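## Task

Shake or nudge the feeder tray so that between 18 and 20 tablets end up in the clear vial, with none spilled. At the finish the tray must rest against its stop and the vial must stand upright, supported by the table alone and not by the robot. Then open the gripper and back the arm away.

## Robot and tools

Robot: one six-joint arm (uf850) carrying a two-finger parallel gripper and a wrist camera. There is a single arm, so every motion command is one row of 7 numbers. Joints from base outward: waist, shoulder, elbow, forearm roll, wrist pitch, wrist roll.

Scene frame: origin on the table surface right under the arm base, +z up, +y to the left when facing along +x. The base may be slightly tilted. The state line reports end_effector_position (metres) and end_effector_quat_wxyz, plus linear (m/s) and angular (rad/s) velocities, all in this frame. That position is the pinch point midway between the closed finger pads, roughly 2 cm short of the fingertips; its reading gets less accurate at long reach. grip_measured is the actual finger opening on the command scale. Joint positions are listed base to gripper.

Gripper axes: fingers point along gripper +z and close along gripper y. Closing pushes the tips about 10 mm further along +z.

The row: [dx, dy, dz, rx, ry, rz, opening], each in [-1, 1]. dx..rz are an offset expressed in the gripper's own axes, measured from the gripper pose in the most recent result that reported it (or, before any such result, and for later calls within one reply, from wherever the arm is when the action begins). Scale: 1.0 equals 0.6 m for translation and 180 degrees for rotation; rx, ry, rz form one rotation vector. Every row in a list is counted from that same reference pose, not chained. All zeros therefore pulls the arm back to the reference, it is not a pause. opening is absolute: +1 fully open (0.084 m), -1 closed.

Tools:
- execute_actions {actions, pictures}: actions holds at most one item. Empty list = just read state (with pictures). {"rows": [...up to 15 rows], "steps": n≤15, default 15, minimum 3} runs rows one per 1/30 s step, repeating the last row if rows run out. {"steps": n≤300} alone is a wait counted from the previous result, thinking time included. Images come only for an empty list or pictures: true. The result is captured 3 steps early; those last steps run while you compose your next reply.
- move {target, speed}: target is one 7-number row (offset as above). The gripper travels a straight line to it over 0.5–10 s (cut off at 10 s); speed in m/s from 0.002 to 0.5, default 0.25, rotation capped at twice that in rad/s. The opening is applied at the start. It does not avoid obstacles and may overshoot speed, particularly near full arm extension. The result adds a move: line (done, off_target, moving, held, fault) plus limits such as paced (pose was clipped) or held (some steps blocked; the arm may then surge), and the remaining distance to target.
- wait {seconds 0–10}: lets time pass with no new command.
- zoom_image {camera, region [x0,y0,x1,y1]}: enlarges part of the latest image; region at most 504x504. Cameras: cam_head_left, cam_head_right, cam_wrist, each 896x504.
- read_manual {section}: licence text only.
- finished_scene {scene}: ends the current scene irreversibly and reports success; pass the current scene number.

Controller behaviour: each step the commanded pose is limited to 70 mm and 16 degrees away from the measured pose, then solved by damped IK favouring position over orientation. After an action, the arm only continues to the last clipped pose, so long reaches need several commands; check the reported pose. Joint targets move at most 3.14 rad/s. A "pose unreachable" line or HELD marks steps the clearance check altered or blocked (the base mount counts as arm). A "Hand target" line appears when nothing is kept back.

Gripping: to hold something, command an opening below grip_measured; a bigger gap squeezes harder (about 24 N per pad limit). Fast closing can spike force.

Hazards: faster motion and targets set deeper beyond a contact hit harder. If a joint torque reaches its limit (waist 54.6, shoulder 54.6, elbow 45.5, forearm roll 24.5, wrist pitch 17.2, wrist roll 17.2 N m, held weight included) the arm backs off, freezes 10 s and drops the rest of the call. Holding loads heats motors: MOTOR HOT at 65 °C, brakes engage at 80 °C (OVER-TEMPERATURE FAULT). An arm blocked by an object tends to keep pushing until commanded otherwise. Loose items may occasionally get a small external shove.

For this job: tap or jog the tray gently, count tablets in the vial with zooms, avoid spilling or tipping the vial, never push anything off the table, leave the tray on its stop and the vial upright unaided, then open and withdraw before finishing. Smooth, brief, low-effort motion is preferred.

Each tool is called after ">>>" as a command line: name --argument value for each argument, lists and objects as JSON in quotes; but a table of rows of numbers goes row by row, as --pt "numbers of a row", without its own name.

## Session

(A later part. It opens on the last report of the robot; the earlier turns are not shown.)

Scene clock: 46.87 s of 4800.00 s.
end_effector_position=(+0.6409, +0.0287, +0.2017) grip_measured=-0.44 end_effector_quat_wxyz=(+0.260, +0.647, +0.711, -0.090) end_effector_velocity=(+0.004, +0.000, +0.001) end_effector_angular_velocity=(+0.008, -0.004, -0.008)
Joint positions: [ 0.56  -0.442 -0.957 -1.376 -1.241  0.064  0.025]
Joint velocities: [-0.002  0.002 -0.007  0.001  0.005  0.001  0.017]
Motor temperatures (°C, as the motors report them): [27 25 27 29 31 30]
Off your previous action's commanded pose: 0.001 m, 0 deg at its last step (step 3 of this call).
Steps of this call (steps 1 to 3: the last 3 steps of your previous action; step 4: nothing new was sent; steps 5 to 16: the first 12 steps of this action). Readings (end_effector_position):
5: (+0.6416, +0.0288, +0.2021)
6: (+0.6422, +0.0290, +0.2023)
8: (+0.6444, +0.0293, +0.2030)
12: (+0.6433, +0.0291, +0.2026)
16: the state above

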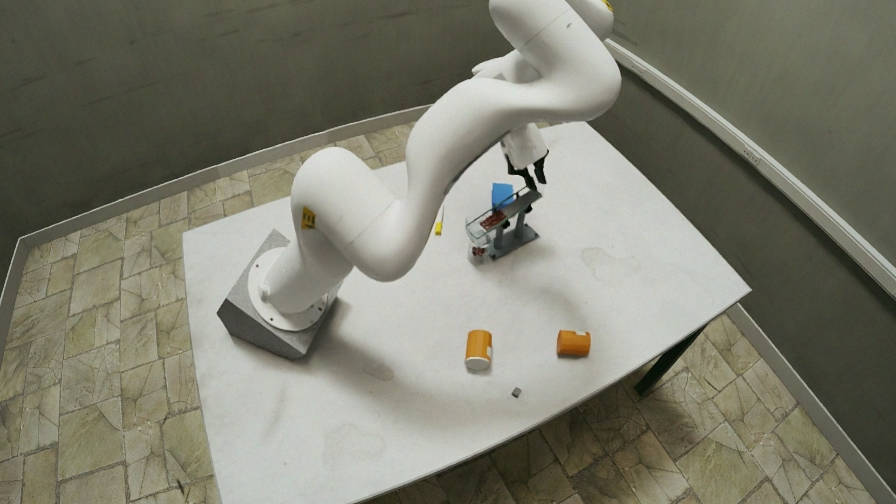

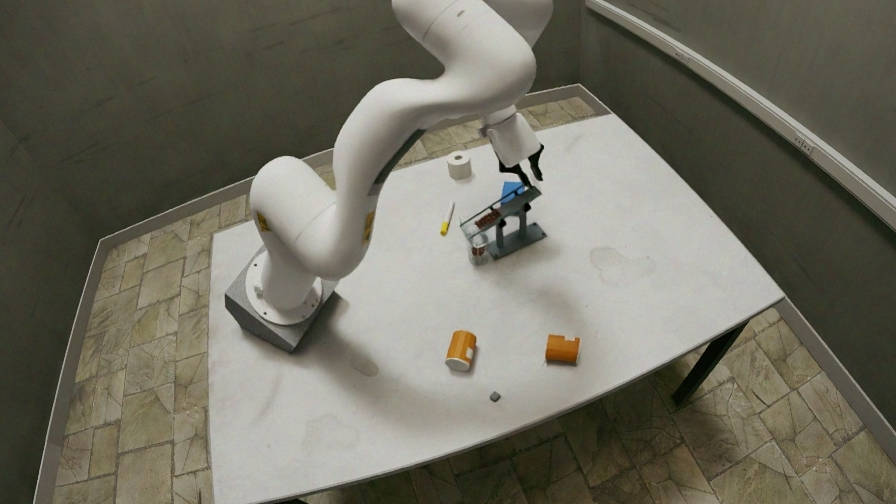

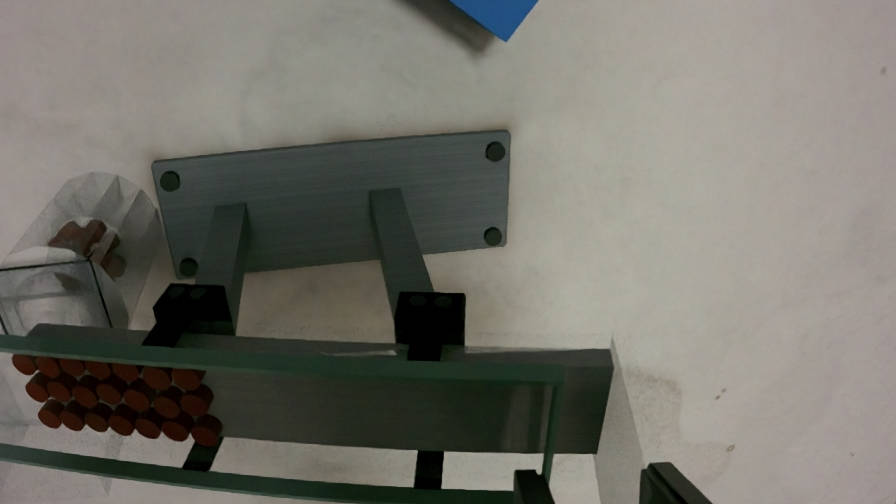

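>>> execute_actions --actions '[]'

>>> zoom_image --camera "cam_wrist" --region '[0, 300, 240, 480]'

Scene clock: 48.20 s of 4800.00 s.
end_effector_position=(+0.6422, +0.0289, +0.2022) grip_measured=-0.42 end_effector_quat_wxyz=(+0.260, +0.648, +0.711, -0.089) end_effector_velocity=(+0.000, +0.000, -0.000) end_effector_angular_velocity=(-0.000, +0.000, +0.000)
Joint positions: [ 0.559 -0.442 -0.96  -1.377 -1.24   0.064  0.026]
Joint velocities: [-0. -0. -0. -0. -0. -0. -0.]
Motor temperatures (°C, as the motors report them): [27 25 27 29 31 30]
Hand target: +0.642, +0.029, +0.202; +0.260, +0.648, +0.711, -0.089
Off the commanded pose: 0.000 m, 0 deg.
Kept back: nothing.
Steps of this call (steps 1 to 3: the last 3 steps of your previous action; steps 4 to 40: nothing new was sent). Readings (end_effector_position):
1: (+0.6410, +0.0287, +0.2017)
2: (+0.6411, +0.0288, +0.2017)
4: (+0.6414, +0.0288, +0.2018)
8: (+0.6419, +0.0289, +0.2020)
40: the state above

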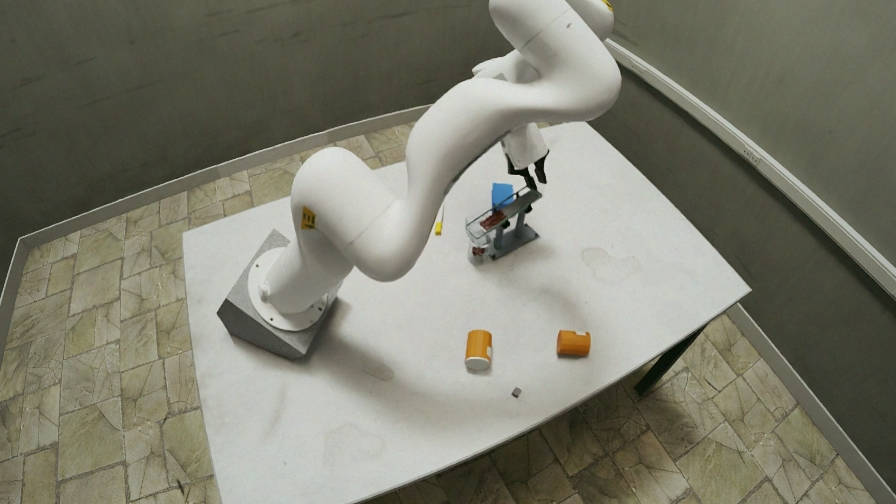

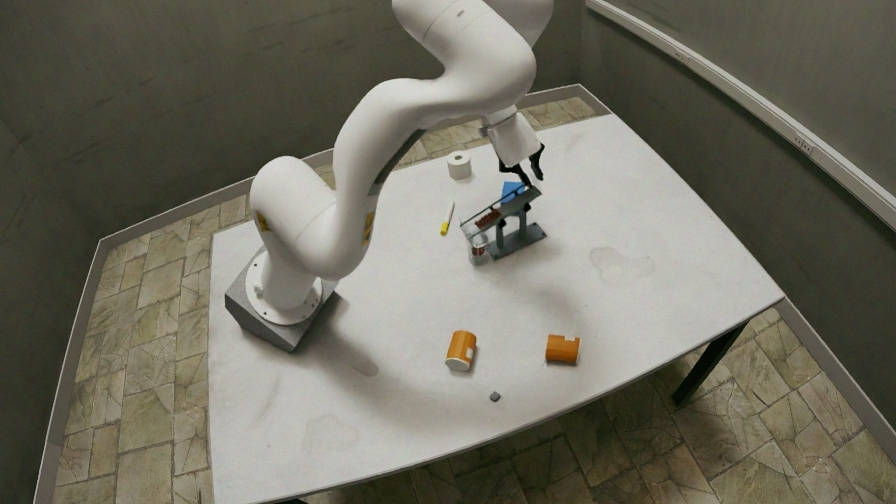

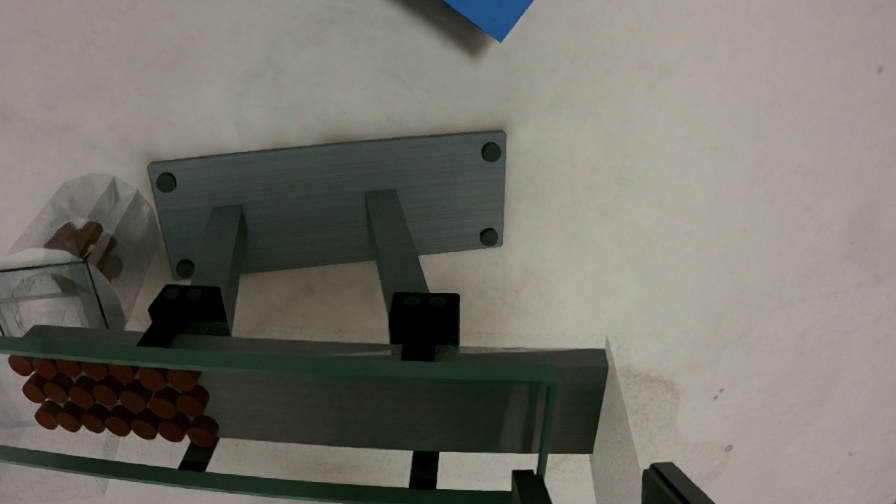

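Region (0, 300, 240, 480) of cam_wrist's 896x504 image, scaled by 2.100, with more detail than that image has; it fills the top 378 rows of this view, and the rest is white.

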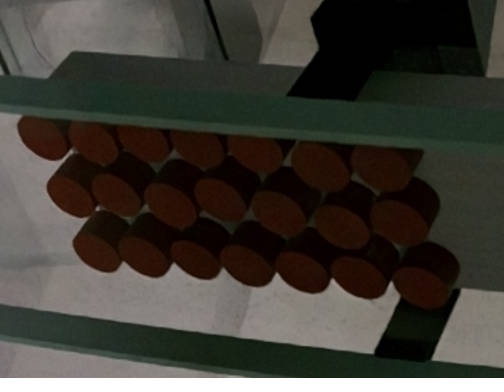

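>>> execute_actions --actions '[{"rows": [[0,0.001,0,0,0,0,-0.96],[0,0.001,0,0,0,0,-0.96],[0,0.001,0,0,0,0,-0.96],[0,0.001,0,0,0,0,-0.96],[0,0.001,0,0,0,0,-0.96],[0,0.001,0,0,0,0,-0.96],[0,0.001,0,0,0,0,-0.84],[0,0.001,0,0,0,0,-0.78],[0,0.001,0,0,0,0,-0.72],[0,0.001,0,0,0,0,-0.66],[0,0.001,0,0,0,0,-0.6],[0,0.001,0,0,0,0,-0.54],[0,0.001,0,0,0,0,-0.48],[0,0.001,0,0,0,0,-0.42],[0,0.001,0,0,0,0,-0.36]], "steps": 15}]' --pictures true

Scene clock: 48.97 s of 4800.00 s.
end_effector_position=(+0.6429, +0.0291, +0.2024) grip_measured=-0.68 end_effector_quat_wxyz=(+0.261, +0.647, +0.711, -0.089) end_effector_velocity=(-0.025, -0.004, -0.007) end_effector_angular_velocity=(-0.029, +0.046, +0.005)
Joint positions: [ 0.559 -0.443 -0.961 -1.378 -1.241  0.063  0.014]
Joint velocities: [ 0.008 -0.003  0.037  0.035 -0.014 -0.004  0.074]
Motor temperatures (°C, as the motors report them): [27 25 27 29 31 30]
Steps of this call (steps 1 to 11: nothing new was sent; steps 12 to 23: the first 12 steps of this action). Readings (end_effector_position):
12: (+0.6422, +0.0289, +0.2022)
13: (+0.6425, +0.0290, +0.2023)
15: (+0.6447, +0.0293, +0.2030)
19: (+0.6458, +0.0294, +0.2032)
23: the state above

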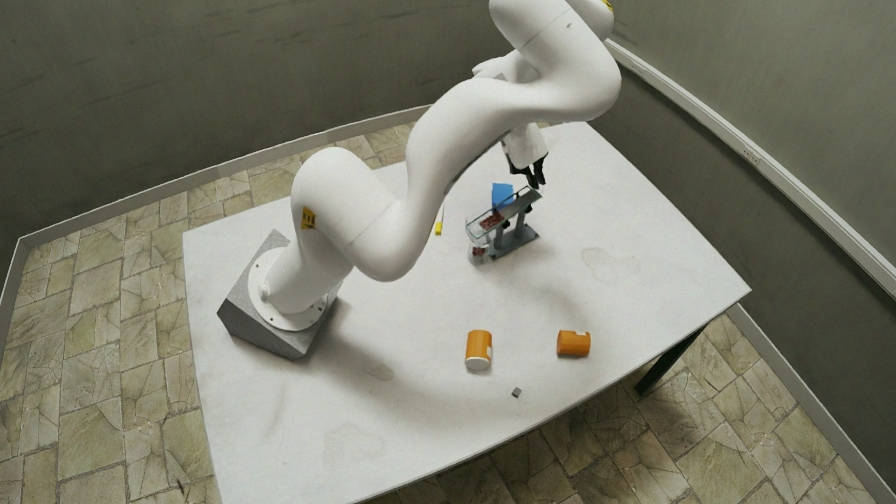

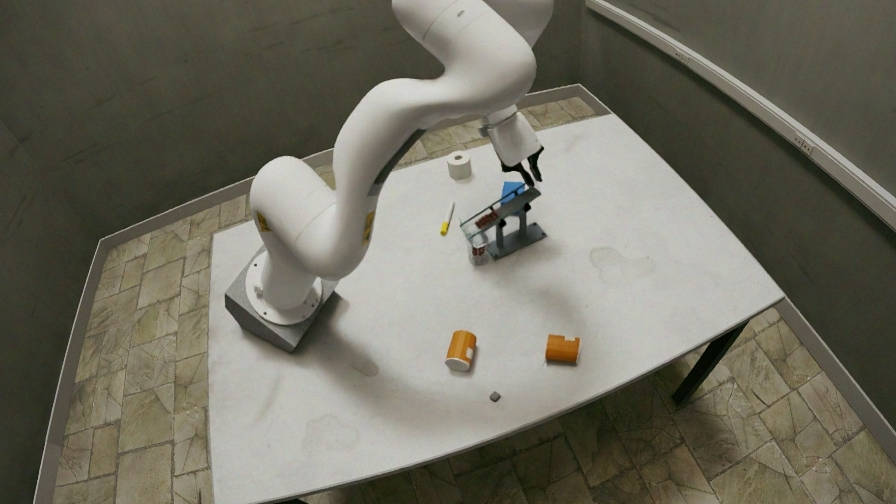

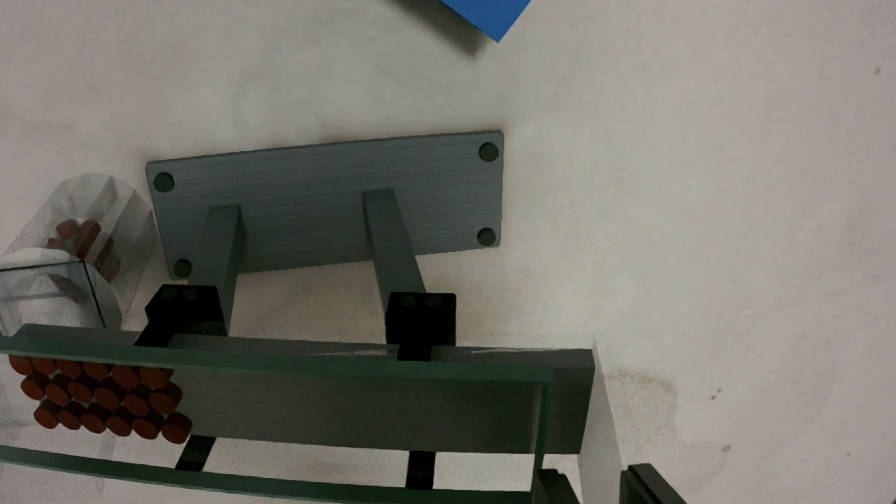

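>>> execute_actions --actions '[{"steps": 12}]' --pictures true

>>> zoom_image --camera "cam_wrist" --region '[0, 300, 240, 480]'

Scene clock: 49.37 s of 4800.00 s.
end_effector_position=(+0.6424, +0.0289, +0.2022) grip_measured=-0.38 end_effector_quat_wxyz=(+0.260, +0.647, +0.711, -0.090) end_effector_velocity=(+0.003, +0.000, +0.001) end_effector_angular_velocity=(+0.004, -0.004, -0.003)
Joint positions: [ 0.559 -0.443 -0.96  -1.376 -1.24   0.063  0.028]
Joint velocities: [-0.001  0.001 -0.005 -0.001  0.002  0.     0.001]
Motor temperatures (°C, as the motors report them): [27 25 27 29 31 30]
Hand target: +0.643, +0.029, +0.202; +0.260, +0.648, +0.711, -0.089
Off the commanded pose: 0.000 m, 0 deg.
Kept back: nothing.
Steps of this call (steps 1 to 3: the last 3 steps of your previous action; steps 4 to 12: nothing new was sent). Readings (end_effector_position):
1: (+0.6421, +0.0290, +0.2021)
2: (+0.6414, +0.0289, +0.2019)
4: (+0.6413, +0.0288, +0.2019)
8: (+0.6419, +0.0288, +0.2020)
12: the state above

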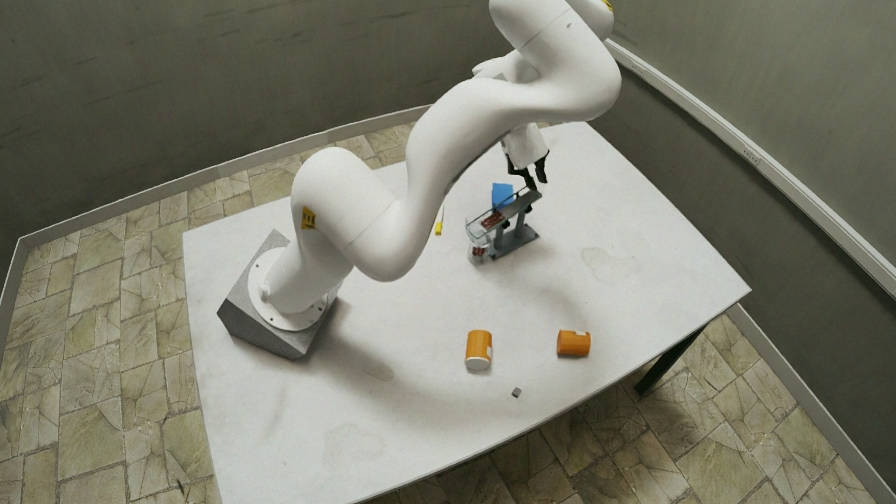

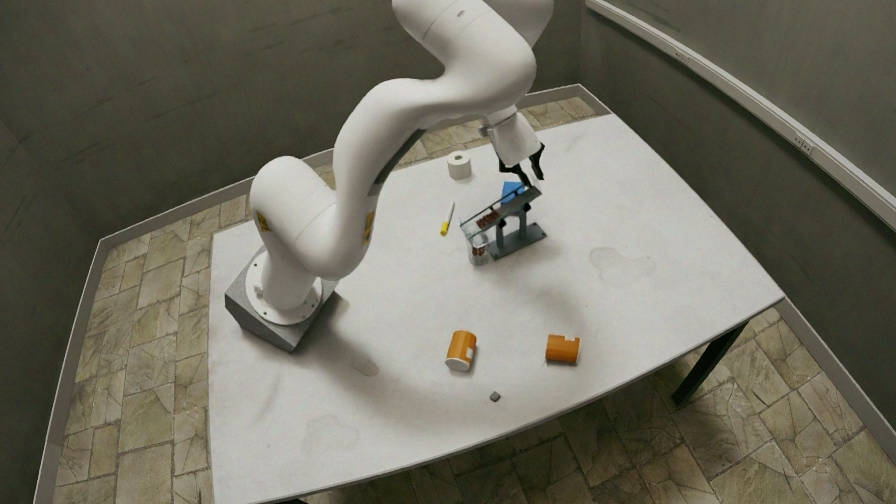

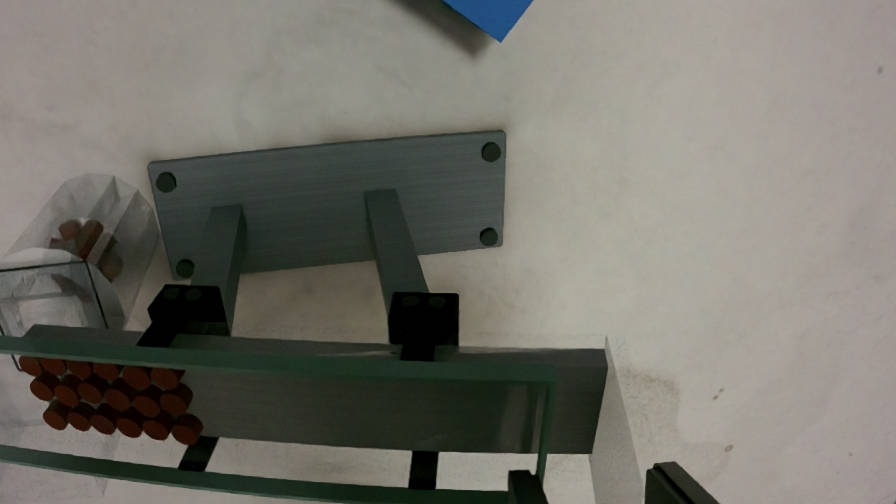

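Region (0, 300, 240, 480) of cam_wrist's 896x504 image, scaled by 2.100, with more detail than that image has; it fills the top 378 rows of this view, and the rest is white.

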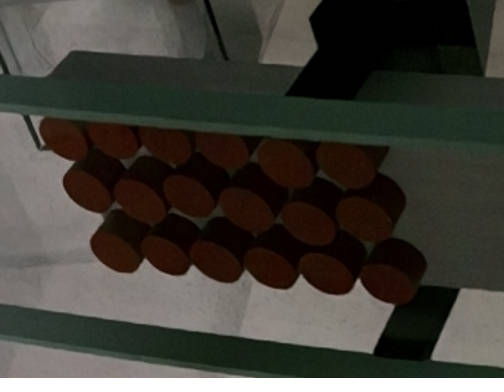

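>>> move --target '[0, 0.015, -0.25, 0, 0, 0, -0.15]' --speed 0.2

Scene clock: 50.87 s of 4800.00 s.
end_effector_position=(+0.6133, +0.1002, +0.3312) grip_measured=-0.16 end_effector_quat_wxyz=(+0.260, +0.647, +0.711, -0.090) end_effector_velocity=(-0.000, +0.001, +0.002) end_effector_angular_velocity=(+0.000, -0.000, +0.000)
Joint positions: [ 0.819 -0.401 -1.068 -1.136 -1.424 -0.035  0.037]
Joint velocities: [ 0.003 -0.001 -0.003  0.002 -0.003 -0.001  0.   ]
Motor temperatures (°C, as the motors report them): [27 25 27 29 31 30]
Hand target: +0.613, +0.100, +0.331; +0.260, +0.648, +0.711, -0.090
Off the commanded pose: 0.000 m, 0 deg.
Kept back: nothing.
move: done

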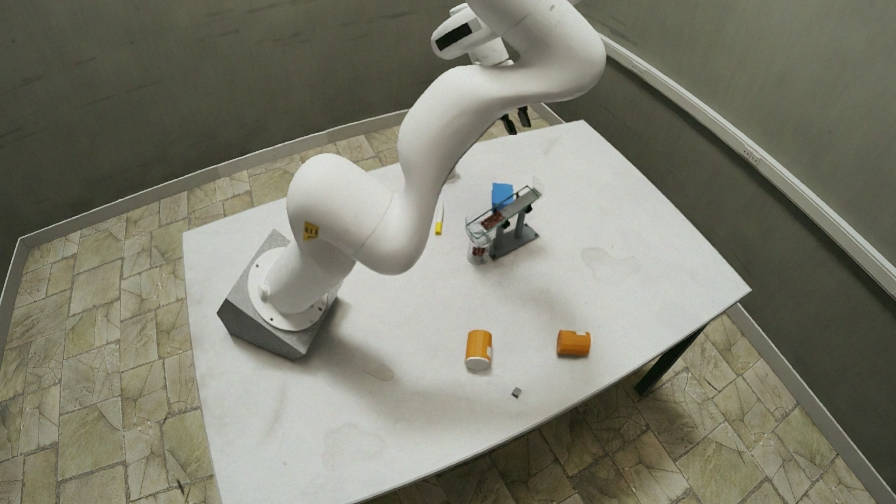

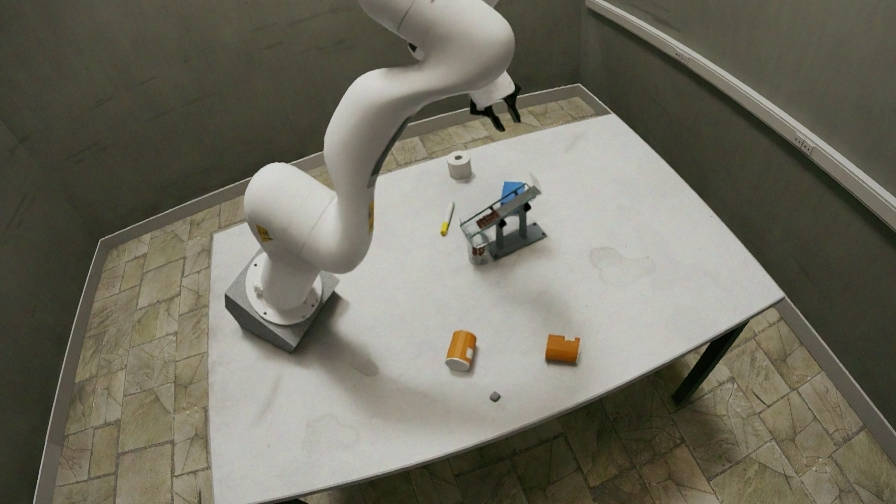

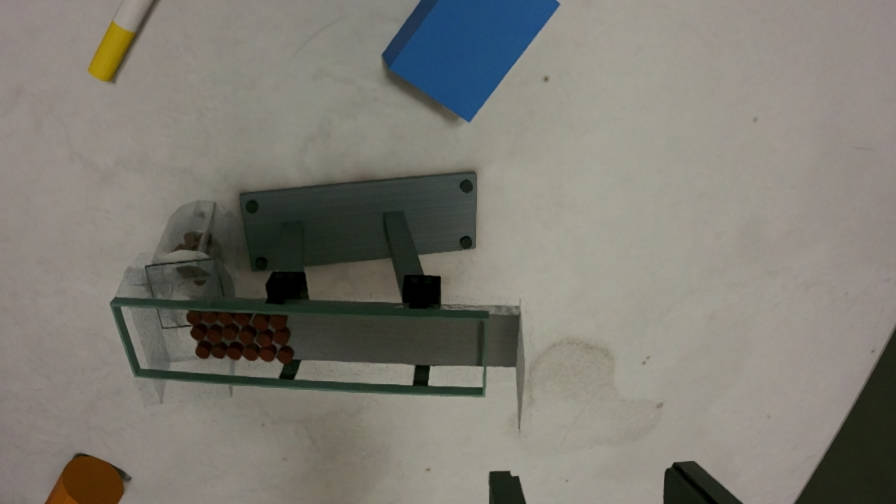

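>>> zoom_image --camera "cam_wrist" --region '[90, 180, 330, 420]'

>>> zoom_image --camera "cam_head_right" --region '[450, 190, 530, 280]'

>>> zoom_image --camera "cam_head_left" --region '[450, 190, 530, 280]'

Region (90, 180, 330, 420) of cam_wrist's 896x504 image, scaled by 2.100, with more detail than that image has.

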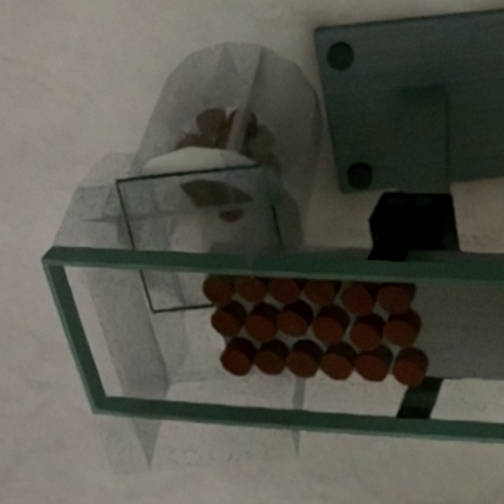

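Region (450, 190, 530, 280) of cam_head_right's 896x504 image, scaled by 5.600, with more detail than that image has.

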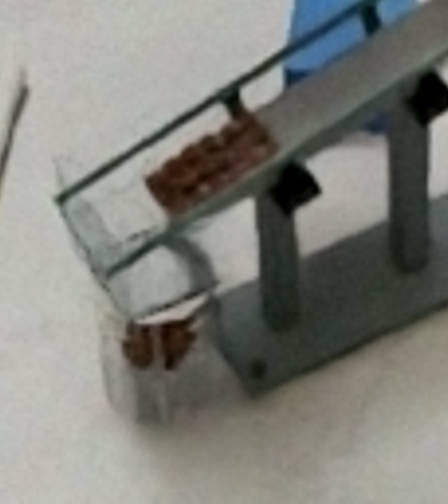

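Region (450, 190, 530, 280) of cam_head_left's 896x504 image, scaled by 5.600, with more detail than that image has.

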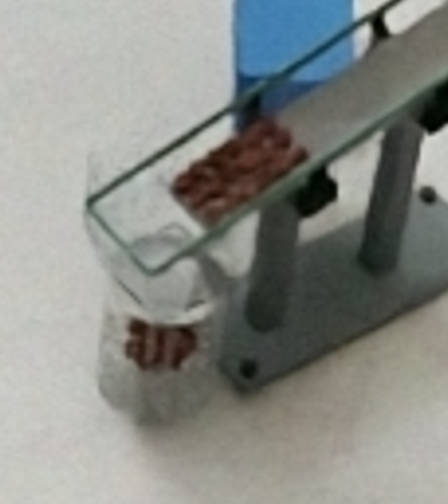

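>>> finished_scene --scene 2

The scene is finished: the task was done.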